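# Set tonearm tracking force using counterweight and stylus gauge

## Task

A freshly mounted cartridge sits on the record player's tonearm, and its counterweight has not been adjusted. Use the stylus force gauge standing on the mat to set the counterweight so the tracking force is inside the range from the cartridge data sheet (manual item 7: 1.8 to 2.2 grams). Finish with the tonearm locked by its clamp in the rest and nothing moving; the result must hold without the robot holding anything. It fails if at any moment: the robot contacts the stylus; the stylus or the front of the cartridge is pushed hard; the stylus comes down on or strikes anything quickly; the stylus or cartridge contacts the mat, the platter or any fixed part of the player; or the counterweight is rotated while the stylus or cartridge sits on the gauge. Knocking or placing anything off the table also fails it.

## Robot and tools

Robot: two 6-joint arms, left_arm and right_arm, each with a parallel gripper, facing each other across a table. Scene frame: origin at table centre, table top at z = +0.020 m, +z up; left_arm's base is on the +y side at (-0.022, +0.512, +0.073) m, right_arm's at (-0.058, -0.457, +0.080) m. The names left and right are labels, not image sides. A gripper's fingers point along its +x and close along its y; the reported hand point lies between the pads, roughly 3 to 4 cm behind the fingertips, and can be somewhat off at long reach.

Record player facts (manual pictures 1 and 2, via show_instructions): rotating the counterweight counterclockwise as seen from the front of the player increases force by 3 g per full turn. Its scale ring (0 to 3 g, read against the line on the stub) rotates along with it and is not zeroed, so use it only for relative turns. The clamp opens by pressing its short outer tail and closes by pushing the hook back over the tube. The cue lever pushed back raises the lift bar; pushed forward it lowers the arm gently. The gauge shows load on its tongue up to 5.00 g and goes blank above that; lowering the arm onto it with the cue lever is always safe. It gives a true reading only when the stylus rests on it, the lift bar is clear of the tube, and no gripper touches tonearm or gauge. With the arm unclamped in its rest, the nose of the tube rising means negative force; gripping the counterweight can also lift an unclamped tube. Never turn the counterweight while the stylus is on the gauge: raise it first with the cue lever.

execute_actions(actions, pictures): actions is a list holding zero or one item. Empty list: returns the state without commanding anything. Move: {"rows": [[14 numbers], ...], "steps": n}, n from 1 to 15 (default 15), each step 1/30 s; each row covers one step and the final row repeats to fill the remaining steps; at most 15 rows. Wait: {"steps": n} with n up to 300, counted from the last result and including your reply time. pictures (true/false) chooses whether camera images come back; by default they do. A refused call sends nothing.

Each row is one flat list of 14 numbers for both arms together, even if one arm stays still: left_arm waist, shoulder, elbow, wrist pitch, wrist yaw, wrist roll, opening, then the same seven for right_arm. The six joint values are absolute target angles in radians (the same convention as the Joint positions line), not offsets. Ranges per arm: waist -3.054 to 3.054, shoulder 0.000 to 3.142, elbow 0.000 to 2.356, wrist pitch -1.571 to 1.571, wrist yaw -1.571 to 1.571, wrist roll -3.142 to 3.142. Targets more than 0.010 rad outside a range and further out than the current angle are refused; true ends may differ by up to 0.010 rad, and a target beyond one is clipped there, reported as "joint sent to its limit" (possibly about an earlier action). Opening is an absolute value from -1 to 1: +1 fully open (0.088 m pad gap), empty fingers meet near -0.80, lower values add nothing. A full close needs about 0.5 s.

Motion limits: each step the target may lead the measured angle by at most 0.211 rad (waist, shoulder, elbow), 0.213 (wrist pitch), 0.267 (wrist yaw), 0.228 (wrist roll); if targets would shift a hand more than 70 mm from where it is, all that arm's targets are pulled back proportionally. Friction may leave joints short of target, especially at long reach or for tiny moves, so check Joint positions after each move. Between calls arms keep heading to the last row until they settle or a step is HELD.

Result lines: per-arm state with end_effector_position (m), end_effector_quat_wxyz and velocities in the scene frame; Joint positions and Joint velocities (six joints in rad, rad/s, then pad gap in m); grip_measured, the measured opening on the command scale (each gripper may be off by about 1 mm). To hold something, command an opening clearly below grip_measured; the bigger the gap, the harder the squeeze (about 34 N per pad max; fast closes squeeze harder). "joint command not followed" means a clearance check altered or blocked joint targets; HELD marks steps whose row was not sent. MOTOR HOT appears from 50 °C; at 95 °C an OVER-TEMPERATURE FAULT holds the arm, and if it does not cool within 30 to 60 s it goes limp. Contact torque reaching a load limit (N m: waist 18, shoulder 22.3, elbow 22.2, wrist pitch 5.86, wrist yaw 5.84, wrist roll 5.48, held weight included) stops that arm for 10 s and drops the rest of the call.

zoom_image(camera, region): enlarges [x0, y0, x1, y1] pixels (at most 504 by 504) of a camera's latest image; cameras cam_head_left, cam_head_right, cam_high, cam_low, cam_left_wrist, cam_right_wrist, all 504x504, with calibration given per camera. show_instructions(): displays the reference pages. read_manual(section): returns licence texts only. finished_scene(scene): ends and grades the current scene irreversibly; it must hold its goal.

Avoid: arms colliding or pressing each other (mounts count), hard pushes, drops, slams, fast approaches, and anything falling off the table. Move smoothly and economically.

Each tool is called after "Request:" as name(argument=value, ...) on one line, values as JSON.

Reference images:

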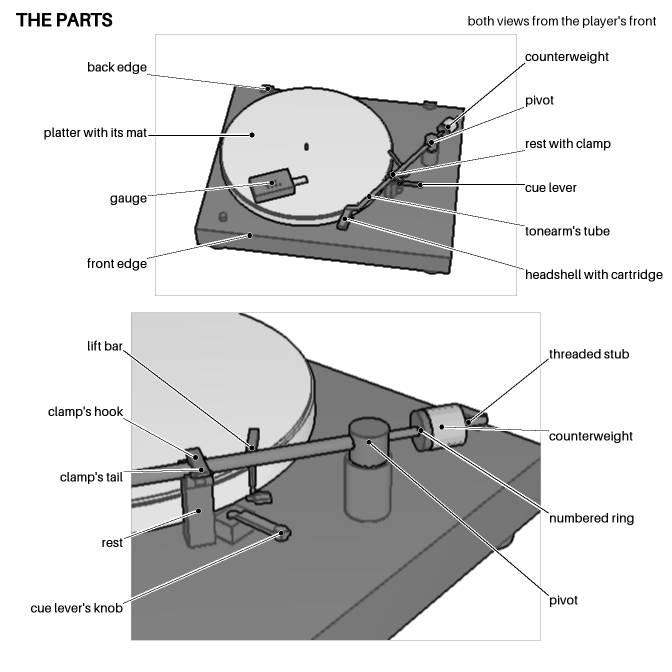

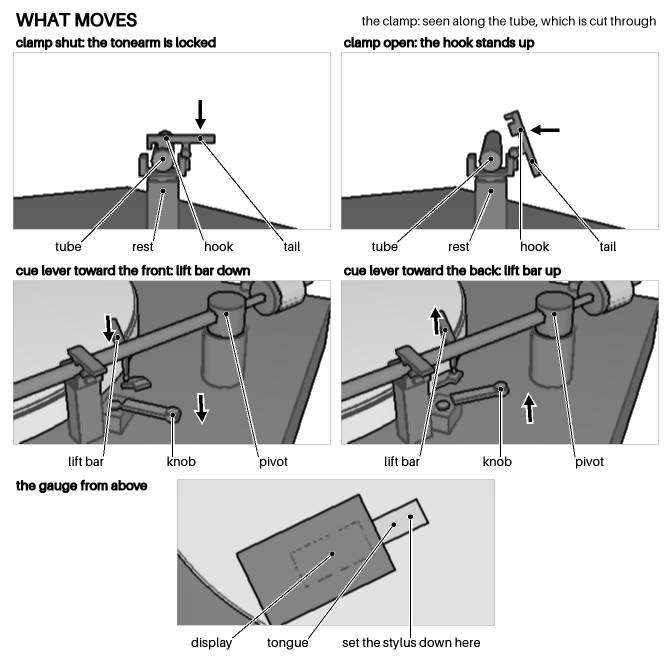

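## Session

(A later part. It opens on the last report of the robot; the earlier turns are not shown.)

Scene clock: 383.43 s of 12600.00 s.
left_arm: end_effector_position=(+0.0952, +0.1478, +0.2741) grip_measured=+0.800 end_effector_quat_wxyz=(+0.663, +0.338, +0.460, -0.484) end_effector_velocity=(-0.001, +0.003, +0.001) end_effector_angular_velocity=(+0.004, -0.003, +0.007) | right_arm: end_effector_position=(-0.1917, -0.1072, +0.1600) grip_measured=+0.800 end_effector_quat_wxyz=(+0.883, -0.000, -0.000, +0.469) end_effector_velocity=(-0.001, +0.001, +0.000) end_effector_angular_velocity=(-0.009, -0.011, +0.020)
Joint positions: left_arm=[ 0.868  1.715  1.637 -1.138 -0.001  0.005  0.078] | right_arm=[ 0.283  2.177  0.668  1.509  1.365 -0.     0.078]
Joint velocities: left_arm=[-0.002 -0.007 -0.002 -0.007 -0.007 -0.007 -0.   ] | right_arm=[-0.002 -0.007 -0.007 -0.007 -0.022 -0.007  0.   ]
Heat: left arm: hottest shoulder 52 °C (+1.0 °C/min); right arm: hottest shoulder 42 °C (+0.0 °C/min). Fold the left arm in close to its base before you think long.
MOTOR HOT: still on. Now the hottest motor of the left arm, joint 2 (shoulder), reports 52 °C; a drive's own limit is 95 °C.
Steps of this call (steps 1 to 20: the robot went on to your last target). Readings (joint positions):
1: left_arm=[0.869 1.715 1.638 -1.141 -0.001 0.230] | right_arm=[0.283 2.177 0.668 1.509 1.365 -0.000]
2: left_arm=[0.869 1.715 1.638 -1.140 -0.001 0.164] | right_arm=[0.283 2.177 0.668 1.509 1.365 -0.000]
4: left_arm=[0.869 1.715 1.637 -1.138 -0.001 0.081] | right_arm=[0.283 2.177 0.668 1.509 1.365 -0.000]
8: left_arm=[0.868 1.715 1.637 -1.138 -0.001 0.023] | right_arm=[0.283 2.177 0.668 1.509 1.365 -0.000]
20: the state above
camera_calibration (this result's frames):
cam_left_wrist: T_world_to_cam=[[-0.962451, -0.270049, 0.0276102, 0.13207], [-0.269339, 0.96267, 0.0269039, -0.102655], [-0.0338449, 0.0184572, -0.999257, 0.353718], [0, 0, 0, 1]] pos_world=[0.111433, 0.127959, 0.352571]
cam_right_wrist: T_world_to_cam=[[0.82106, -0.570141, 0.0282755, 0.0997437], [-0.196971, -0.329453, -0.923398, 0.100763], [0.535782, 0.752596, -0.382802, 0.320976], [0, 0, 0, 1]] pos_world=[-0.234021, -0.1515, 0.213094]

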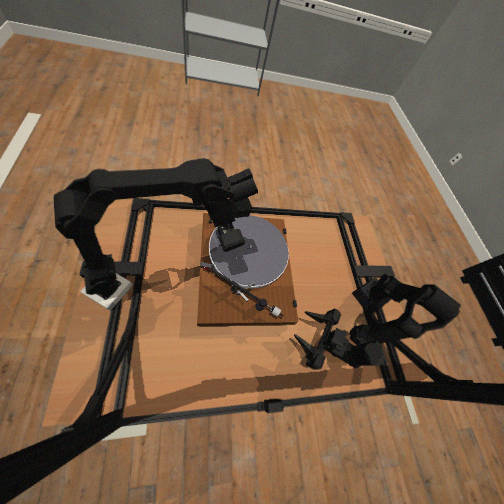

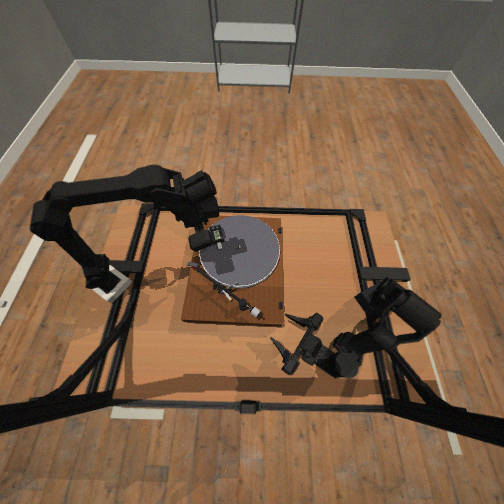

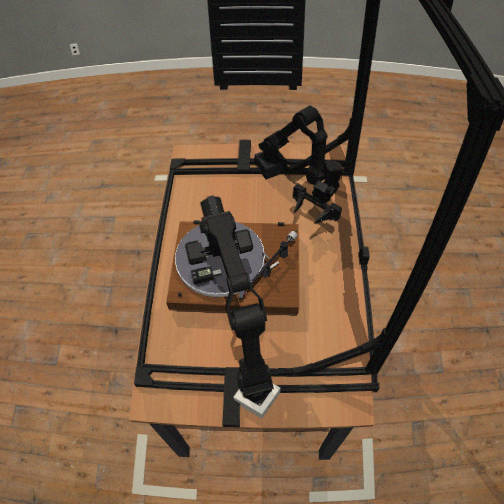

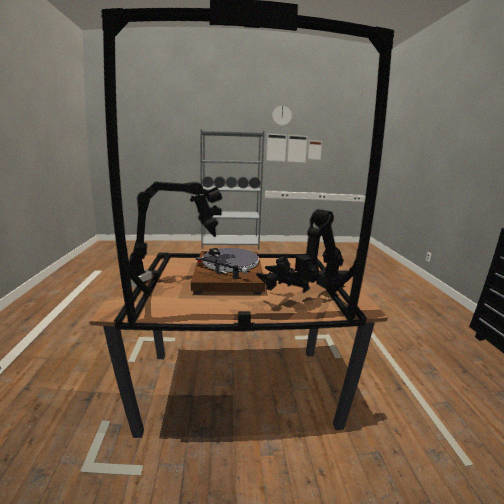

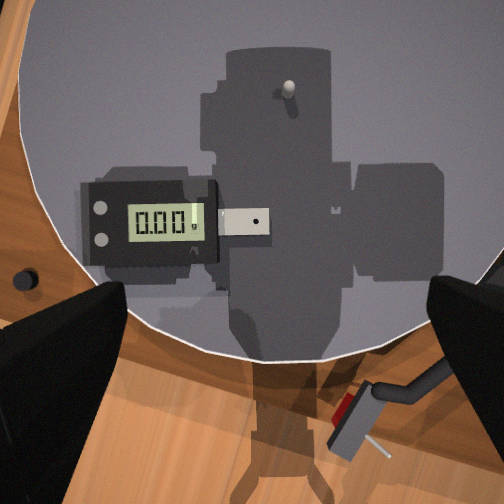

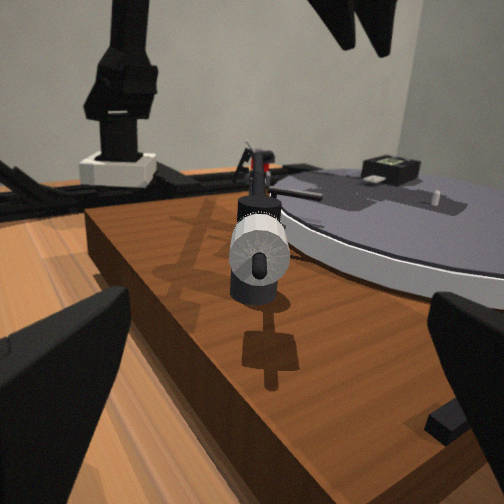

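Request:
execute_actions(actions=[{"rows":[[0.575,1.9,1.7,-1.344,0,0.61,-0.2,0.284,2.176,0.666,1.51,1.365,0,0.8]],"steps":15}], pictures=false)

Request:
execute_actions(actions=[{"rows":[[0.58,1.918,1.692,-1.344,0,0.61,-0.2,0.284,2.176,0.666,1.51,1.365,0,0.8],[0.58,1.918,1.692,-1.344,0,0.61,-0.2,0.284,2.176,0.666,1.51,1.365,0,0.8],[0.58,1.918,1.692,-1.344,0,0.61,-0.2,0.284,2.176,0.666,1.51,1.365,0,0.8],[0.58,1.92,1.675,-1.325,0,0.61,-0.2,0.284,2.176,0.666,1.51,1.365,0,0.8],[0.58,1.923,1.66,-1.307,0,0.61,-0.2,0.284,2.176,0.666,1.51,1.365,0,0.8],[0.58,1.926,1.644,-1.29,0,0.61,-0.2,0.284,2.176,0.666,1.51,1.365,0,0.8],[0.58,1.929,1.628,-1.272,0,0.61,-0.2,0.284,2.176,0.666,1.51,1.365,0,0.8],[0.58,1.932,1.612,-1.255,0,0.61,-0.2,0.284,2.176,0.666,1.51,1.365,0,0.8],[0.58,1.936,1.595,-1.237,0,0.61,-0.2,0.284,2.176,0.666,1.51,1.365,0,0.8],[0.58,1.939,1.578,-1.22,0,0.61,-0.2,0.284,2.176,0.666,1.51,1.365,0,0.8],[0.58,1.942,1.561,-1.202,0,0.61,-0.2,0.284,2.176,0.666,1.51,1.365,0,0.8],[0.58,1.945,1.545,-1.185,0,0.61,-0.2,0.284,2.176,0.666,1.51,1.365,0,0.8]],"steps":15}], pictures=false)

Request:
execute_actions(actions=[{"steps":12}])

Scene clock: 404.07 s of 12600.00 s.
left_arm: end_effector_position=(-0.0165, +0.1500, +0.2146) grip_measured=-0.196 end_effector_quat_wxyz=(+0.342, +0.618, +0.332, -0.625) end_effector_velocity=(+0.013, +0.011, +0.001) end_effector_angular_velocity=(+0.047, -0.023, -0.097) | right_arm: end_effector_position=(-0.1918, -0.1072, +0.1600) grip_measured=+0.800 end_effector_quat_wxyz=(+0.883, -0.000, -0.000, +0.469) end_effector_velocity=(+0.000, +0.001, -0.000) end_effector_angular_velocity=(-0.009, -0.011, +0.005)
Joint positions: left_arm=[ 0.574  1.904  1.69  -1.34   0.002  0.594  0.029] | right_arm=[ 0.284  2.177  0.668  1.509  1.365 -0.     0.078]
Joint velocities: left_arm=[ 0.027 -0.002  0.002 -0.051 -0.022  0.125 -0.002] | right_arm=[-0.002 -0.002 -0.002 -0.007 -0.007 -0.007 -0.   ]
Heat: left arm: hottest shoulder 51 °C (+0.0 °C/min); right arm: hottest shoulder 43 °C (+1.0 °C/min). Fold the left arm in close to its base before you think long.
MOTOR HOT: still on. Now the hottest motor of the left arm, joint 2 (shoulder), reports 51 °C; a drive's own limit is 95 °C.
Steps of this call (steps 1 to 15: the robot went on to your last target; steps 16 to 90: nothing new was sent; then 17.13 s passed at rest; steps 91 to 105: all 15 steps of this action). Readings (joint positions):
91: left_arm=[0.858 1.734 1.647 -1.169 -0.010 0.039] | right_arm=[0.284 2.177 0.668 1.509 1.365 -0.000]
92: left_arm=[0.828 1.755 1.663 -1.211 -0.012 0.089] | right_arm=[0.284 2.177 0.668 1.509 1.365 -0.000]
94: left_arm=[0.741 1.805 1.677 -1.264 -0.007 0.193] | right_arm=[0.284 2.177 0.668 1.509 1.365 -0.000]
98: left_arm=[0.585 1.895 1.681 -1.324 0.005 0.454] | right_arm=[0.284 2.177 0.668 1.509 1.365 -0.000]
105: the state above

Scene clock: 404.57 s of 12600.00 s.
left_arm: end_effector_position=(-0.0152, +0.1487, +0.1702) grip_measured=-0.200 end_effector_quat_wxyz=(+0.332, +0.624, +0.337, -0.622) end_effector_velocity=(+0.002, +0.015, -0.088) end_effector_angular_velocity=(+0.144, -0.004, +0.010) | right_arm: end_effector_position=(-0.1918, -0.1072, +0.1600) grip_measured=+0.800 end_effector_quat_wxyz=(+0.883, -0.000, -0.000, +0.469) end_effector_velocity=(-0.001, -0.000, -0.000) end_effector_angular_velocity=(-0.001, +0.001, +0.010)
Joint positions: left_arm=[ 0.577  1.94   1.563 -1.202  0.002  0.605  0.029] | right_arm=[ 0.284  2.177  0.668  1.509  1.365 -0.     0.078]
Joint velocities: left_arm=[ 0.002  0.11  -0.203  0.168 -0.007 -0.007 -0.   ] | right_arm=[ 0.002 -0.002 -0.002 -0.007 -0.007  0.007 -0.   ]
Heat: left arm: hottest shoulder 51 °C (+0.0 °C/min); right arm: hottest shoulder 43 °C (+1.0 °C/min). Fold the left arm in close to its base before you think long.
MOTOR HOT: still on. Now the hottest motor of the left arm, joint 2 (shoulder), reports 51 °C; a drive's own limit is 95 °C.
Steps of this call (steps 1 to 15: all 15 steps of this action). Readings (joint positions):
1: left_arm=[0.575 1.904 1.690 -1.341 0.002 0.597] | right_arm=[0.284 2.177 0.668 1.509 1.365 -0.000]
2: left_arm=[0.575 1.906 1.690 -1.342 0.002 0.600] | right_arm=[0.284 2.177 0.668 1.509 1.365 -0.000]
4: left_arm=[0.577 1.907 1.690 -1.341 0.002 0.603] | right_arm=[0.284 2.177 0.668 1.509 1.365 -0.000]
8: left_arm=[0.577 1.910 1.659 -1.292 0.002 0.605] | right_arm=[0.284 2.177 0.668 1.509 1.365 -0.000]
15: the state above

Scene clock: 404.97 s of 12600.00 s.
left_arm: end_effector_position=(-0.0152, +0.1479, +0.1665) grip_measured=-0.200 end_effector_quat_wxyz=(+0.332, +0.623, +0.337, -0.622) end_effector_velocity=(-0.002, +0.002, +0.000) end_effector_angular_velocity=(+0.007, +0.007, +0.020) | right_arm: end_effector_position=(-0.1918, -0.1072, +0.1600) grip_measured=+0.800 end_effector_quat_wxyz=(+0.883, -0.000, -0.000, +0.469) end_effector_velocity=(-0.001, -0.000, +0.001) end_effector_angular_velocity=(-0.006, -0.008, +0.010)
Joint positions: left_arm=[ 0.577  1.944  1.553 -1.187  0.002  0.605  0.029] | right_arm=[ 0.284  2.177  0.668  1.509  1.365 -0.     0.078]
Joint velocities: left_arm=[-0.002 -0.002 -0.002 -0.007  0.007 -0.022 -0.   ] | right_arm=[ 0.002 -0.007 -0.002 -0.007 -0.007 -0.007 -0.   ]
Heat: left arm: hottest shoulder 51 °C (+0.0 °C/min); right arm: hottest shoulder 43 °C (+1.0 °C/min). Fold the left arm in close to its base before you think long.
MOTOR HOT: still on. Now the hottest motor of the left arm, joint 2 (shoulder), reports 51 °C; a drive's own limit is 95 °C.
Steps of this call (steps 1 to 12: the robot went on to your last target). Readings (joint positions):
1: left_arm=[0.577 1.943 1.558 -1.197 0.002 0.605] | right_arm=[0.284 2.177 0.668 1.509 1.365 -0.000]
2: left_arm=[0.577 1.944 1.555 -1.194 0.002 0.605] | right_arm=[0.284 2.177 0.668 1.509 1.365 -0.000]
4: left_arm=[0.577 1.944 1.554 -1.190 0.002 0.605] | right_arm=[0.284 2.177 0.668 1.509 1.365 -0.000]
8: left_arm=[0.577 1.944 1.554 -1.188 0.002 0.605] | right_arm=[0.284 2.177 0.668 1.509 1.365 -0.000]
12: the state above
camera_calibration (this result's frames):
cam_left_wrist: T_world_to_cam=[[-0.820777, 0.569434, 0.0454878, -0.0961787], [0.542104, 0.751319, 0.376355, -0.144149], [0.180134, 0.333563, -0.925358, 0.186795], [0, 0, 0, 1]] pos_world=[-0.0344458, 0.100761, 0.231478]
cam_right_wrist: T_world_to_cam=[[0.821278, -0.569828, 0.0282755, 0.0998994], [-0.196845, -0.329528, -0.923398, 0.100736], [0.535495, 0.7528, -0.382802, 0.321052], [0, 0, 0, 1]] pos_world=[-0.234138, -0.151568, 0.213094]

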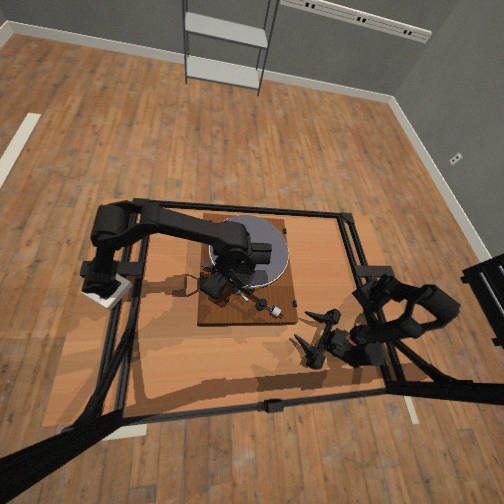

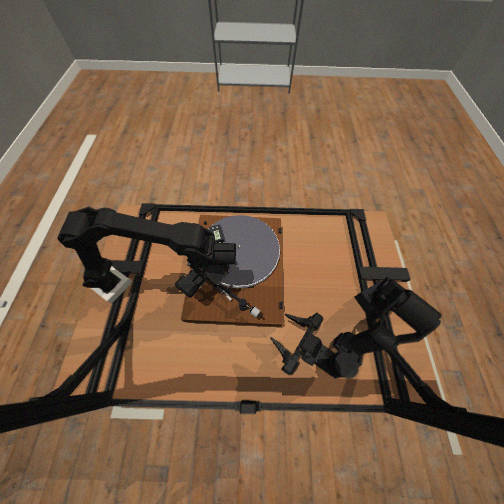

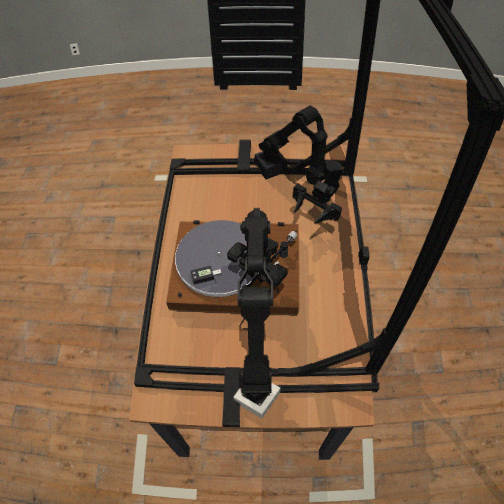

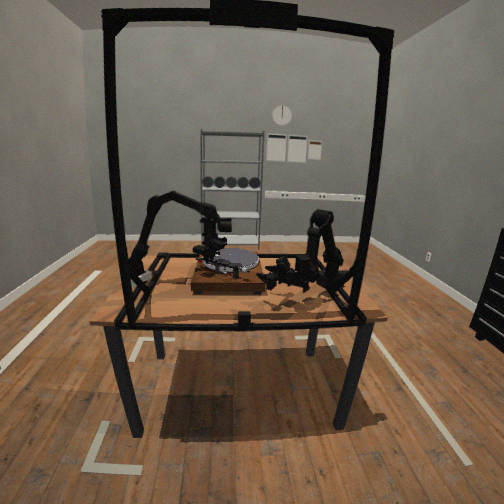

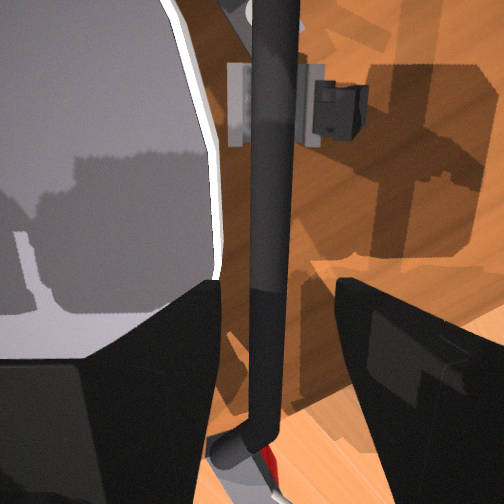

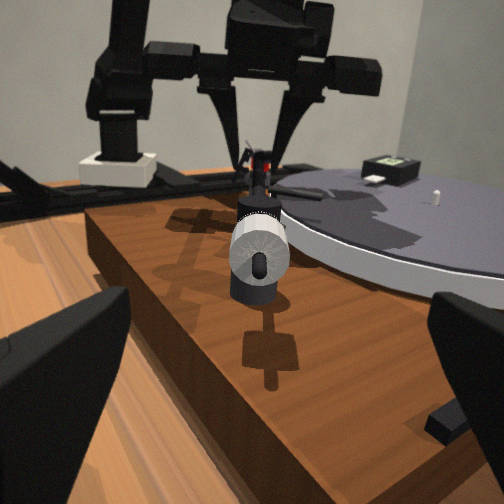

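Request:
execute_actions(actions=[{"rows":[[0.587,1.945,1.548,-1.185,0,0.615,-0.3,0.284,2.176,0.666,1.51,1.365,0,0.8],[0.587,1.945,1.548,-1.185,0,0.615,-0.4,0.284,2.176,0.666,1.51,1.365,0,0.8],[0.587,1.945,1.548,-1.185,0,0.615,-0.46,0.284,2.176,0.666,1.51,1.365,0,0.8],[0.587,1.945,1.548,-1.185,0,0.615,-0.51,0.284,2.176,0.666,1.51,1.365,0,0.8],[0.587,1.945,1.548,-1.185,0,0.615,-0.55,0.284,2.176,0.666,1.51,1.365,0,0.8],[0.587,1.945,1.548,-1.185,0,0.615,-0.58,0.284,2.176,0.666,1.51,1.365,0,0.8],[0.587,1.945,1.548,-1.185,0,0.615,-0.6,0.284,2.176,0.666,1.51,1.365,0,0.8],[0.587,1.945,1.548,-1.185,0,0.615,-0.62,0.284,2.176,0.666,1.51,1.365,0,0.8],[0.587,1.945,1.548,-1.185,0,0.615,-0.64,0.284,2.176,0.666,1.51,1.365,0,0.8],[0.587,1.945,1.548,-1.185,0,0.615,-0.66,0.284,2.176,0.666,1.51,1.365,0,0.8]],"steps":15}], pictures=false)

Request:
execute_actions(actions=[{"rows":[[0.587,1.944,1.562,-1.19,0,0.615,-0.66,0.284,2.176,0.666,1.51,1.365,0,0.8],[0.587,1.944,1.567,-1.195,0,0.615,-0.66,0.284,2.176,0.666,1.51,1.365,0,0.8],[0.587,1.944,1.572,-1.2,0,0.615,-0.66,0.284,2.176,0.666,1.51,1.365,0,0.8],[0.587,1.944,1.577,-1.205,0,0.615,-0.66,0.284,2.176,0.666,1.51,1.365,0,0.8],[0.587,1.944,1.582,-1.21,0,0.615,-0.66,0.284,2.176,0.666,1.51,1.365,0,0.8],[0.587,1.944,1.587,-1.215,0,0.615,-0.66,0.284,2.176,0.666,1.51,1.365,0,0.8],[0.587,1.944,1.592,-1.22,0,0.615,-0.66,0.284,2.176,0.666,1.51,1.365,0,0.8],[0.587,1.944,1.597,-1.225,0,0.615,-0.66,0.284,2.176,0.666,1.51,1.365,0,0.8],[0.587,1.944,1.602,-1.23,0,0.615,-0.66,0.284,2.176,0.666,1.51,1.365,0,0.8],[0.587,1.944,1.607,-1.235,0,0.615,-0.66,0.284,2.176,0.666,1.51,1.365,0,0.8],[0.587,1.944,1.612,-1.24,0,0.615,-0.66,0.284,2.176,0.666,1.51,1.365,0,0.8],[0.587,1.944,1.617,-1.246,0,0.615,-0.66,0.284,2.176,0.666,1.51,1.365,0,0.8],[0.587,1.944,1.622,-1.252,0,0.615,-0.66,0.284,2.176,0.666,1.51,1.365,0,0.8]],"steps":15}], pictures=false)

Request:
execute_actions(actions=[{"rows":[[0.589,1.947,1.626,-1.252,0,0.628,-0.66,0.284,2.176,0.666,1.51,1.365,0,0.8],[0.592,1.952,1.63,-1.252,0,0.641,-0.66,0.284,2.176,0.666,1.51,1.365,0,0.8],[0.595,1.956,1.634,-1.252,0,0.654,-0.66,0.284,2.176,0.666,1.51,1.365,0,0.8],[0.598,1.959,1.638,-1.252,0,0.667,-0.66,0.284,2.176,0.666,1.51,1.365,0,0.8],[0.601,1.962,1.642,-1.252,0,0.68,-0.66,0.284,2.176,0.666,1.51,1.365,0,0.8],[0.604,1.965,1.646,-1.253,0,0.693,-0.66,0.284,2.176,0.666,1.51,1.365,0,0.8],[0.607,1.968,1.65,-1.253,0,0.706,-0.66,0.284,2.176,0.666,1.51,1.365,0,0.8],[0.61,1.971,1.654,-1.253,0,0.719,-0.66,0.284,2.176,0.666,1.51,1.365,0,0.8],[0.613,1.974,1.658,-1.253,0,0.732,-0.66,0.284,2.176,0.666,1.51,1.365,0,0.8],[0.616,1.977,1.662,-1.253,0,0.745,-0.66,0.284,2.176,0.666,1.51,1.365,0,0.8],[0.619,1.98,1.666,-1.254,0,0.758,-0.66,0.284,2.176,0.666,1.51,1.365,0,0.8],[0.621,1.983,1.67,-1.254,0,0.771,-0.66,0.284,2.176,0.666,1.51,1.365,0,0.8],[0.623,1.986,1.675,-1.254,0,0.784,-0.66,0.284,2.176,0.666,1.51,1.365,0,0.8],[0.626,1.99,1.68,-1.254,0,0.798,-0.66,0.284,2.176,0.666,1.51,1.365,0,0.8],[0.628,1.994,1.685,-1.254,0,0.812,-0.66,0.284,2.176,0.666,1.51,1.365,0,0.8]],"steps":15}], pictures=false)

Request:
execute_actions(actions=[{"rows":[[0.63,1.998,1.69,-1.256,0,0.824,-0.66,0.284,2.176,0.666,1.51,1.365,0,0.8],[0.6325,2.003,1.697,-1.258,0,0.837,-0.66,0.284,2.176,0.666,1.51,1.365,0,0.8],[0.635,2.008,1.704,-1.26,0,0.85,-0.66,0.284,2.176,0.666,1.51,1.365,0,0.8],[0.6375,2.013,1.711,-1.262,0,0.863,-0.66,0.284,2.176,0.666,1.51,1.365,0,0.8],[0.64,2.018,1.718,-1.264,0,0.876,-0.66,0.284,2.176,0.666,1.51,1.365,0,0.8],[0.6425,2.023,1.725,-1.266,0,0.889,-0.66,0.284,2.176,0.666,1.51,1.365,0,0.8],[0.645,2.028,1.732,-1.268,0,0.902,-0.66,0.284,2.176,0.666,1.51,1.365,0,0.8],[0.6475,2.033,1.739,-1.27,0,0.915,-0.66,0.284,2.176,0.666,1.51,1.365,0,0.8],[0.65,2.038,1.746,-1.272,0,0.928,-0.66,0.284,2.176,0.666,1.51,1.365,0,0.8],[0.6525,2.043,1.753,-1.274,0,0.941,-0.66,0.284,2.176,0.666,1.51,1.365,0,0.8],[0.655,2.048,1.76,-1.276,0,0.954,-0.66,0.284,2.176,0.666,1.51,1.365,0,0.8],[0.6575,2.053,1.767,-1.278,0,0.967,-0.66,0.284,2.176,0.666,1.51,1.365,0,0.8],[0.66,2.057,1.774,-1.28,0,0.98,-0.66,0.284,2.176,0.666,1.51,1.365,0,0.8],[0.6625,2.061,1.781,-1.282,0,0.993,-0.66,0.284,2.176,0.666,1.51,1.365,0,0.8],[0.665,2.065,1.788,-1.284,0,1.006,-0.66,0.284,2.176,0.666,1.51,1.365,0,0.8]],"steps":15}], pictures=false)

Request:
execute_actions(actions=[{"rows":[[0.667,2.071,1.797,-1.287,0,1.018,-0.66,0.284,2.176,0.666,1.51,1.365,0,0.8],[0.669,2.077,1.806,-1.29,0,1.03,-0.66,0.284,2.176,0.666,1.51,1.365,0,0.8],[0.671,2.083,1.815,-1.293,0,1.042,-0.66,0.284,2.176,0.666,1.51,1.365,0,0.8],[0.673,2.089,1.824,-1.296,0,1.054,-0.66,0.284,2.176,0.666,1.51,1.365,0,0.8],[0.675,2.095,1.833,-1.299,0,1.066,-0.66,0.284,2.176,0.666,1.51,1.365,0,0.8],[0.677,2.101,1.842,-1.302,0,1.078,-0.66,0.284,2.176,0.666,1.51,1.365,0,0.8],[0.679,2.107,1.851,-1.305,0,1.09,-0.66,0.284,2.176,0.666,1.51,1.365,0,0.8],[0.681,2.113,1.86,-1.308,0,1.102,-0.66,0.284,2.176,0.666,1.51,1.365,0,0.8],[0.683,2.119,1.869,-1.311,0,1.114,-0.66,0.284,2.176,0.666,1.51,1.365,0,0.8],[0.684,2.125,1.878,-1.314,0,1.126,-0.66,0.284,2.176,0.666,1.51,1.365,0,0.8],[0.686,2.131,1.887,-1.317,0,1.138,-0.66,0.284,2.176,0.666,1.51,1.365,0,0.8],[0.688,2.138,1.897,-1.321,0,1.154,-0.66,0.284,2.176,0.666,1.51,1.365,0,0.8],[0.689,2.145,1.908,-1.325,0,1.168,-0.66,0.284,2.176,0.666,1.51,1.365,0,0.8],[0.69,2.152,1.918,-1.329,0,1.178,-0.66,0.284,2.176,0.666,1.51,1.365,0,0.8],[0.691,2.159,1.928,-1.333,0,1.188,-0.66,0.284,2.176,0.666,1.51,1.365,0,0.8]],"steps":15}], pictures=false)

Request:
execute_actions(actions=[{"rows":[[0.692,2.166,1.938,-1.337,0,1.198,-0.66,0.284,2.176,0.666,1.51,1.365,0,0.8],[0.693,2.173,1.947,-1.341,0,1.208,-0.66,0.284,2.176,0.666,1.51,1.365,0,0.8],[0.694,2.18,1.956,-1.344,0,1.218,-0.66,0.284,2.176,0.666,1.51,1.365,0,0.8],[0.695,2.187,1.965,-1.348,0,1.228,-0.66,0.284,2.176,0.666,1.51,1.365,0,0.8],[0.696,2.194,1.974,-1.352,0,1.238,-0.66,0.284,2.176,0.666,1.51,1.365,0,0.8],[0.697,2.2,1.982,-1.355,0,1.247,-0.66,0.284,2.176,0.666,1.51,1.365,0,0.8]],"steps":15}])

Scene clock: 441.47 s of 12600.00 s.
left_arm: end_effector_position=(-0.0127, +0.1481, +0.1664) grip_measured=-0.621 end_effector_quat_wxyz=(+0.332, +0.624, +0.337, -0.622) end_effector_velocity=(+0.000, +0.002, +0.000) end_effector_angular_velocity=(+0.008, -0.007, +0.005) | right_arm: end_effector_position=(-0.1918, -0.1073, +0.1600) grip_measured=+0.800 end_effector_quat_wxyz=(+0.883, -0.000, -0.000, +0.469) end_effector_velocity=(+0.002, +0.001, +0.001) end_effector_angular_velocity=(+0.002, +0.004, -0.000)
Joint positions: left_arm=[ 0.584  1.944  1.553 -1.187  0.001  0.613  0.009] | right_arm=[ 0.284  2.177  0.667  1.509  1.365 -0.     0.078]
Joint velocities: left_arm=[-0.002 -0.002 -0.002 -0.007 -0.007 -0.007 -0.001] | right_arm=[-0.007 -0.007 -0.002 -0.007 -0.007  0.007 -0.   ]
Heat: left arm: hottest shoulder 51 °C (-1.0 °C/min); right arm: hottest shoulder 43 °C (+1.0 °C/min). Fold the left arm in close to its base before you think long.
MOTOR HOT: still on. Now the hottest motor of the left arm, joint 2 (shoulder), reports 51 °C; a drive's own limit is 95 °C.
Steps of this call (steps 1 to 30: the robot went on to your last target; steps 31 to 90: nothing new was sent; then 33.00 s passed at rest; steps 91 to 105: all 15 steps of this action). Readings (joint positions):
91: left_arm=[0.577 1.944 1.553 -1.187 0.002 0.607] | right_arm=[0.284 2.177 0.667 1.509 1.365 -0.000]
92: left_arm=[0.579 1.944 1.553 -1.187 0.002 0.608] | right_arm=[0.284 2.177 0.667 1.509 1.365 -0.000]
94: left_arm=[0.581 1.944 1.553 -1.187 0.002 0.609] | right_arm=[0.284 2.177 0.667 1.509 1.365 -0.000]
98: left_arm=[0.584 1.944 1.553 -1.187 0.002 0.610] | right_arm=[0.284 2.177 0.667 1.509 1.365 -0.000]
105: the state above

Scene clock: 441.97 s of 12600.00 s.
left_arm: end_effector_position=(-0.0134, +0.1480, +0.1781) grip_measured=-0.622 end_effector_quat_wxyz=(+0.329, +0.625, +0.339, -0.621) end_effector_velocity=(-0.001, -0.004, +0.020) end_effector_angular_velocity=(-0.012, -0.008, -0.000) | right_arm: end_effector_position=(-0.1918, -0.1073, +0.1600) grip_measured=+0.800 end_effector_quat_wxyz=(+0.883, -0.000, -0.000, +0.469) end_effector_velocity=(+0.002, +0.001, +0.001) end_effector_angular_velocity=(+0.001, -0.001, +0.000)
Joint positions: left_arm=[ 0.582  1.945  1.601 -1.242  0.001  0.613  0.009] | right_arm=[ 0.284  2.177  0.667  1.509  1.365 -0.     0.078]
Joint velocities: left_arm=[-0.007 -0.002  0.076 -0.066 -0.007 -0.007 -0.   ] | right_arm=[-0.007 -0.002 -0.002  0.007 -0.007 -0.007 -0.   ]
Heat: left arm: hottest shoulder 51 °C (-1.0 °C/min); right arm: hottest shoulder 43 °C (+1.0 °C/min). Fold the left arm in close to its base before you think long.
MOTOR HOT: still on. Now the hottest motor of the left arm, joint 2 (shoulder), reports 51 °C; a drive's own limit is 95 °C.
Steps of this call (steps 1 to 15: all 15 steps of this action). Readings (joint positions):
1: left_arm=[0.584 1.944 1.553 -1.187 0.001 0.613] | right_arm=[0.284 2.177 0.667 1.509 1.365 -0.000]
2: left_arm=[0.584 1.944 1.553 -1.187 0.001 0.613] | right_arm=[0.284 2.177 0.667 1.509 1.365 -0.000]
4: left_arm=[0.584 1.944 1.556 -1.191 0.001 0.613] | right_arm=[0.284 2.177 0.667 1.509 1.365 -0.000]
8: left_arm=[0.582 1.945 1.571 -1.208 0.001 0.613] | right_arm=[0.284 2.177 0.667 1.509 1.365 -0.000]
15: the state above

Scene clock: 442.47 s of 12600.00 s.
left_arm: end_effector_position=(+0.0008, +0.1370, +0.1794) grip_measured=-0.623 end_effector_quat_wxyz=(+0.293, +0.644, +0.296, -0.642) end_effector_velocity=(+0.035, -0.029, -0.002) end_effector_angular_velocity=(-0.027, +0.008, -0.298) | right_arm: end_effector_position=(-0.1918, -0.1073, +0.1600) grip_measured=+0.800 end_effector_quat_wxyz=(+0.883, -0.000, -0.000, +0.469) end_effector_velocity=(+0.000, +0.001, +0.001) end_effector_angular_velocity=(+0.001, -0.001, +0.005)
Joint positions: left_arm=[ 0.618  1.982  1.659 -1.253 -0.001  0.774  0.008] | right_arm=[ 0.284  2.177  0.667  1.509  1.365 -0.     0.078]
Joint velocities: left_arm=[ 0.09   0.1    0.134 -0.007  0.007  0.388 -0.   ] | right_arm=[-0.002 -0.002 -0.002  0.007 -0.007 -0.007 -0.   ]
Heat: left arm: hottest shoulder 51 °C (-1.0 °C/min); right arm: hottest shoulder 43 °C (+1.0 °C/min). Fold the left arm in close to its base before you think long.
MOTOR HOT: still on. Now the hottest motor of the left arm, joint 2 (shoulder), reports 51 °C; a drive's own limit is 95 °C.
Steps of this call (steps 1 to 15: all 15 steps of this action). Readings (joint positions):
1: left_arm=[0.582 1.945 1.604 -1.245 0.001 0.615] | right_arm=[0.284 2.177 0.667 1.509 1.365 -0.000]
2: left_arm=[0.582 1.946 1.607 -1.247 0.001 0.619] | right_arm=[0.284 2.177 0.667 1.509 1.365 -0.000]
4: left_arm=[0.586 1.950 1.614 -1.249 -0.001 0.637] | right_arm=[0.284 2.177 0.667 1.509 1.365 -0.000]
8: left_arm=[0.598 1.961 1.629 -1.251 -0.001 0.685] | right_arm=[0.284 2.177 0.667 1.509 1.365 -0.000]
15: the state above

Scene clock: 442.97 s of 12600.00 s.
left_arm: end_effector_position=(+0.0175, +0.1204, +0.1797) grip_measured=-0.623 end_effector_quat_wxyz=(+0.244, +0.665, +0.243, -0.663) end_effector_velocity=(+0.030, -0.031, +0.002) end_effector_angular_velocity=(-0.007, +0.006, -0.303) | right_arm: end_effector_position=(-0.1918, -0.1073, +0.1600) grip_measured=+0.800 end_effector_quat_wxyz=(+0.883, -0.000, -0.000, +0.469) end_effector_velocity=(+0.001, -0.000, -0.001) end_effector_angular_velocity=(-0.013, -0.015, +0.005)
Joint positions: left_arm=[ 0.657  2.049  1.757 -1.277 -0.002  0.969  0.008] | right_arm=[ 0.284  2.177  0.667  1.509  1.365 -0.     0.078]
Joint velocities: left_arm=[ 0.071  0.134  0.208 -0.066  0.007  0.374 -0.   ] | right_arm=[-0.002 -0.002 -0.007 -0.007 -0.007 -0.007 -0.   ]
Heat: left arm: hottest shoulder 51 °C (-1.0 °C/min); right arm: hottest shoulder 43 °C (+1.0 °C/min). Fold the left arm in close to its base before you think long.
MOTOR HOT: still on. Now the hottest motor of the left arm, joint 2 (shoulder), reports 51 °C; a drive's own limit is 95 °C.
Steps of this call (steps 1 to 15: all 15 steps of this action). Readings (joint positions):
1: left_arm=[0.621 1.986 1.663 -1.253 -0.001 0.787] | right_arm=[0.284 2.177 0.667 1.509 1.365 -0.000]
2: left_arm=[0.624 1.990 1.669 -1.254 -0.001 0.800] | right_arm=[0.284 2.177 0.667 1.509 1.365 -0.000]
4: left_arm=[0.629 1.998 1.681 -1.257 -0.001 0.826] | right_arm=[0.284 2.177 0.667 1.509 1.365 -0.000]
8: left_arm=[0.640 2.016 1.707 -1.265 -0.002 0.878] | right_arm=[0.284 2.177 0.667 1.509 1.365 -0.000]
15: the state above

Scene clock: 443.47 s of 12600.00 s.
left_arm: end_effector_position=(+0.0314, +0.1011, +0.1803) grip_measured=-0.623 end_effector_quat_wxyz=(+0.192, +0.682, +0.189, -0.680) end_effector_velocity=(+0.023, -0.038, -0.001) end_effector_angular_velocity=(+0.009, -0.008, -0.303) | right_arm: end_effector_position=(-0.1918, -0.1073, +0.1600) grip_measured=+0.800 end_effector_quat_wxyz=(+0.883, -0.000, -0.000, +0.469) end_effector_velocity=(-0.001, +0.002, -0.000) end_effector_angular_velocity=(+0.006, +0.008, +0.020)
Joint positions: left_arm=[ 0.686  2.136  1.891 -1.322 -0.003  1.154  0.008] | right_arm=[ 0.284  2.177  0.667  1.509  1.365 -0.     0.078]
Joint velocities: left_arm=[ 0.042  0.188  0.291 -0.11  -0.007  0.344  0.   ] | right_arm=[-0.002  0.002 -0.002  0.007 -0.022  0.007 -0.   ]
Heat: left arm: hottest shoulder 51 °C (-1.0 °C/min); right arm: hottest shoulder 43 °C (+1.0 °C/min). Fold the left arm in close to its base before you think long.
MOTOR HOT: still on. Now the hottest motor of the left arm, joint 2 (shoulder), reports 51 °C; a drive's own limit is 95 °C.
Steps of this call (steps 1 to 15: all 15 steps of this action). Readings (joint positions):
1: left_arm=[0.659 2.054 1.764 -1.280 -0.002 0.982] | right_arm=[0.284 2.177 0.667 1.509 1.365 -0.000]
2: left_arm=[0.661 2.059 1.772 -1.282 -0.002 0.994] | right_arm=[0.284 2.177 0.667 1.509 1.365 -0.000]
4: left_arm=[0.666 2.070 1.789 -1.288 -0.002 1.019] | right_arm=[0.284 2.177 0.667 1.509 1.365 -0.000]
8: left_arm=[0.674 2.093 1.824 -1.300 -0.003 1.068] | right_arm=[0.284 2.177 0.667 1.509 1.365 -0.000]
15: the state above

Scene clock: 443.97 s of 12600.00 s.
left_arm: end_effector_position=(+0.0372, +0.0910, +0.1799) grip_measured=-0.623 end_effector_quat_wxyz=(+0.165, +0.688, +0.164, -0.687) end_effector_velocity=(+0.000, +0.000, +0.001) end_effector_angular_velocity=(+0.003, -0.007, -0.010) | right_arm: end_effector_position=(-0.1918, -0.1073, +0.1600) grip_measured=+0.800 end_effector_quat_wxyz=(+0.883, -0.000, -0.000, +0.469) end_effector_velocity=(-0.002, +0.002, -0.000) end_effector_angular_velocity=(-0.018, -0.023, +0.020)
Joint positions: left_arm=[ 0.696  2.187  1.971 -1.352 -0.002  1.241  0.008] | right_arm=[ 0.284  2.177  0.667  1.509  1.365 -0.     0.078]
Joint velocities: left_arm=[-0.002  0.002  0.007 -0.007 -0.007  0.007 -0.   ] | right_arm=[-0.002 -0.002 -0.002 -0.007 -0.022 -0.022 -0.   ]
Heat: left arm: hottest shoulder 51 °C (-1.0 °C/min); right arm: hottest shoulder 43 °C (+1.0 °C/min). Fold the left arm in close to its base before you think long.
MOTOR HOT: still on. Now the hottest motor of the left arm, joint 2 (shoulder), reports 51 °C; a drive's own limit is 95 °C.
Steps of this call (steps 1 to 15: all 15 steps of this action). Readings (joint positions):
1: left_arm=[0.687 2.142 1.901 -1.326 -0.002 1.166] | right_arm=[0.284 2.177 0.667 1.509 1.365 -0.000]
2: left_arm=[0.689 2.148 1.911 -1.329 -0.002 1.177] | right_arm=[0.284 2.177 0.667 1.509 1.365 -0.000]
4: left_arm=[0.691 2.161 1.930 -1.337 -0.002 1.198] | right_arm=[0.284 2.177 0.667 1.509 1.365 -0.000]
8: left_arm=[0.695 2.181 1.962 -1.348 -0.002 1.232] | right_arm=[0.284 2.177 0.667 1.509 1.365 -0.000]
15: the state above
camera_calibration (this result's frames):
cam_left_wrist: T_world_to_cam=[[-0.432846, 0.900685, 0.0375546, -0.0645314], [0.842016, 0.38907, 0.373676, -0.112567], [0.321954, 0.193366, -0.926799, 0.216513], [0, 0, 0, 1]] pos_world=[-0.00285635, 0.0600526, 0.245151]
cam_right_wrist: T_world_to_cam=[[0.82127, -0.56982, 0.0286496, 0.0997507], [-0.1966, -0.329781, -0.923359, 0.100679], [0.535597, 0.752695, -0.382866, 0.321061], [0, 0, 0, 1]] pos_world=[-0.234088, -0.151619, 0.213029]

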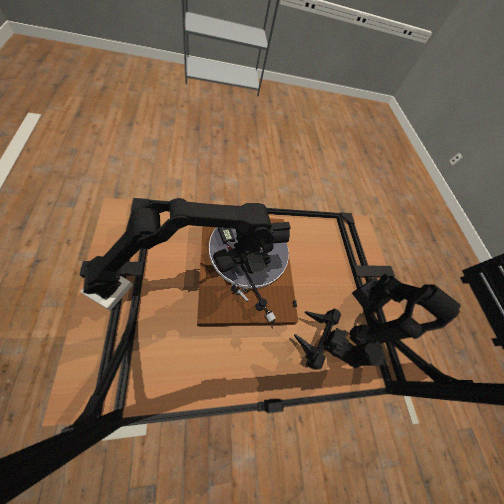

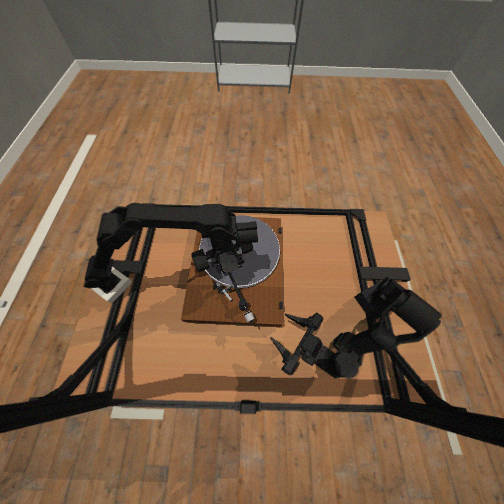

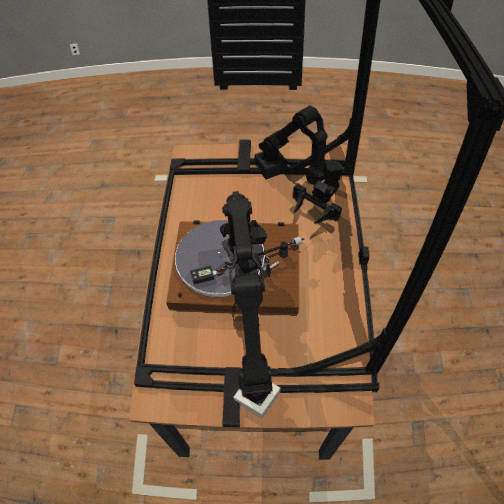

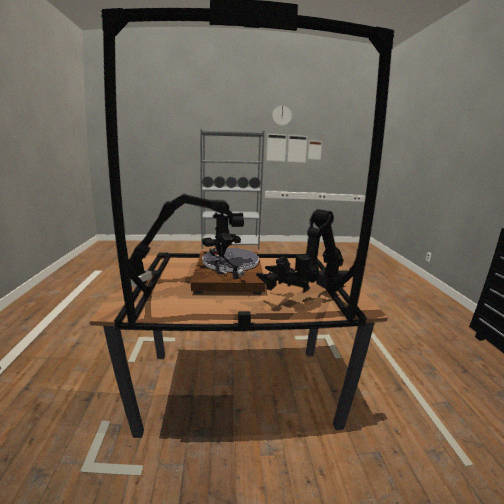

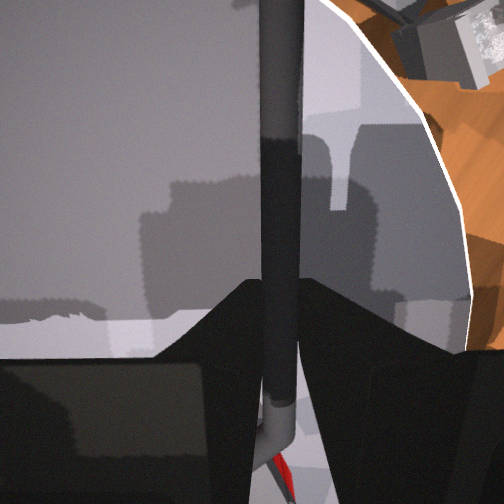

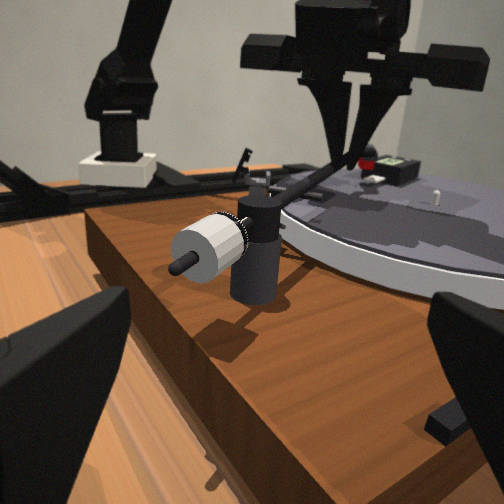

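Request:
execute_actions(actions=[{"rows":[[0.696,2.19,1.962,-1.35,0,1.243,-0.66,0.284,2.176,0.666,1.51,1.365,0,0.8],[0.696,2.19,1.959,-1.347,0,1.243,-0.66,0.284,2.176,0.666,1.51,1.365,0,0.8],[0.696,2.19,1.956,-1.344,0,1.243,-0.66,0.284,2.176,0.666,1.51,1.365,0,0.8],[0.696,2.19,1.953,-1.341,0,1.243,-0.66,0.284,2.176,0.666,1.51,1.365,0,0.8],[0.696,2.19,1.95,-1.338,0,1.243,-0.66,0.284,2.176,0.666,1.51,1.365,0,0.8],[0.696,2.19,1.947,-1.335,0,1.243,-0.66,0.284,2.176,0.666,1.51,1.365,0,0.8],[0.696,2.19,1.944,-1.332,0,1.243,-0.66,0.284,2.176,0.666,1.51,1.365,0,0.8],[0.696,2.19,1.941,-1.329,0,1.243,-0.66,0.284,2.176,0.666,1.51,1.365,0,0.8],[0.696,2.19,1.938,-1.327,0,1.243,-0.66,0.284,2.176,0.666,1.51,1.365,0,0.8],[0.696,2.19,1.935,-1.325,0,1.243,-0.66,0.284,2.176,0.666,1.51,1.365,0,0.8]],"steps":15}], pictures=false)

Request:
execute_actions(actions=[{"steps":10}], pictures=false)

Scene clock: 450.27 s of 12600.00 s.
left_arm: end_effector_position=(+0.0378, +0.0905, +0.1744) grip_measured=-0.622 end_effector_quat_wxyz=(+0.166, +0.687, +0.164, -0.688) end_effector_velocity=(+0.002, +0.000, +0.001) end_effector_angular_velocity=(-0.006, -0.008, +0.010) | right_arm: end_effector_position=(-0.1918, -0.1073, +0.1600) grip_measured=+0.800 end_effector_quat_wxyz=(+0.883, -0.000, -0.000, +0.469) end_effector_velocity=(+0.004, -0.000, +0.001) end_effector_angular_velocity=(+0.001, -0.001, -0.015)
Joint positions: left_arm=[ 0.699  2.189  1.952 -1.331  0.001  1.242  0.009] | right_arm=[ 0.284  2.177  0.667  1.509  1.365 -0.     0.078]
Joint velocities: left_arm=[ 0.002 -0.007 -0.007  0.007 -0.007 -0.007  0.   ] | right_arm=[-0.007 -0.002 -0.002  0.007  0.007 -0.007  0.   ]
Heat: left arm: hottest shoulder 52 °C (+0.0 °C/min); right arm: hottest shoulder 43 °C (+1.0 °C/min). Fold the left arm in close to its base before you think long.
MOTOR HOT: still on. Now the hottest motor of the left arm, joint 2 (shoulder), reports 52 °C; a drive's own limit is 95 °C.
Steps of this call (steps 1 to 15: the robot went on to your last target; steps 16 to 90: nothing new was sent; then 2.80 s passed at rest; steps 91 to 105: all 15 steps of this action). Readings (joint positions):
91: left_arm=[0.696 2.189 1.972 -1.353 -0.002 1.242] | right_arm=[0.284 2.177 0.667 1.509 1.365 -0.000]
92: left_arm=[0.696 2.189 1.972 -1.353 -0.002 1.242] | right_arm=[0.284 2.177 0.667 1.509 1.365 -0.000]
94: left_arm=[0.696 2.189 1.970 -1.351 -0.002 1.242] | right_arm=[0.284 2.177 0.667 1.509 1.365 -0.000]
98: left_arm=[0.698 2.189 1.961 -1.341 -0.000 1.242] | right_arm=[0.284 2.177 0.667 1.509 1.365 -0.000]
105: the state above

Scene clock: 450.60 s of 12600.00 s.
left_arm: end_effector_position=(+0.0378, +0.0905, +0.1741) grip_measured=-0.622 end_effector_quat_wxyz=(+0.166, +0.687, +0.164, -0.688) end_effector_velocity=(+0.002, +0.002, +0.000) end_effector_angular_velocity=(+0.008, -0.006, +0.024) | right_arm: end_effector_position=(-0.1918, -0.1073, +0.1600) grip_measured=+0.800 end_effector_quat_wxyz=(+0.883, -0.000, -0.000, +0.469) end_effector_velocity=(-0.001, +0.002, -0.002) end_effector_angular_velocity=(-0.013, -0.015, +0.020)
Joint positions: left_arm=[ 0.699  2.189  1.951 -1.33   0.001  1.242  0.009] | right_arm=[ 0.284  2.177  0.667  1.509  1.365 -0.     0.078]
Joint velocities: left_arm=[ 0.002 -0.002 -0.002 -0.007 -0.007 -0.022 -0.   ] | right_arm=[-0.002  0.002 -0.002 -0.007 -0.022 -0.007 -0.   ]
Heat: left arm: hottest shoulder 52 °C (+0.0 °C/min); right arm: hottest shoulder 43 °C (+1.0 °C/min). Fold the left arm in close to its base before you think long.
MOTOR HOT: still on. Now the hottest motor of the left arm, joint 2 (shoulder), reports 52 °C; a drive's own limit is 95 °C.
Steps of this call (steps 1 to 10: the robot went on to your last target). Readings (joint positions):
1: left_arm=[0.699 2.189 1.952 -1.331 0.001 1.242] | right_arm=[0.284 2.177 0.667 1.509 1.365 -0.000]
2: left_arm=[0.699 2.189 1.952 -1.331 0.001 1.242] | right_arm=[0.284 2.177 0.667 1.509 1.365 -0.000]
4: left_arm=[0.699 2.189 1.951 -1.330 0.001 1.242] | right_arm=[0.284 2.177 0.667 1.509 1.365 -0.000]
8: left_arm=[0.699 2.189 1.951 -1.330 0.001 1.242] | right_arm=[0.284 2.177 0.667 1.509 1.365 -0.000]
10: the state above


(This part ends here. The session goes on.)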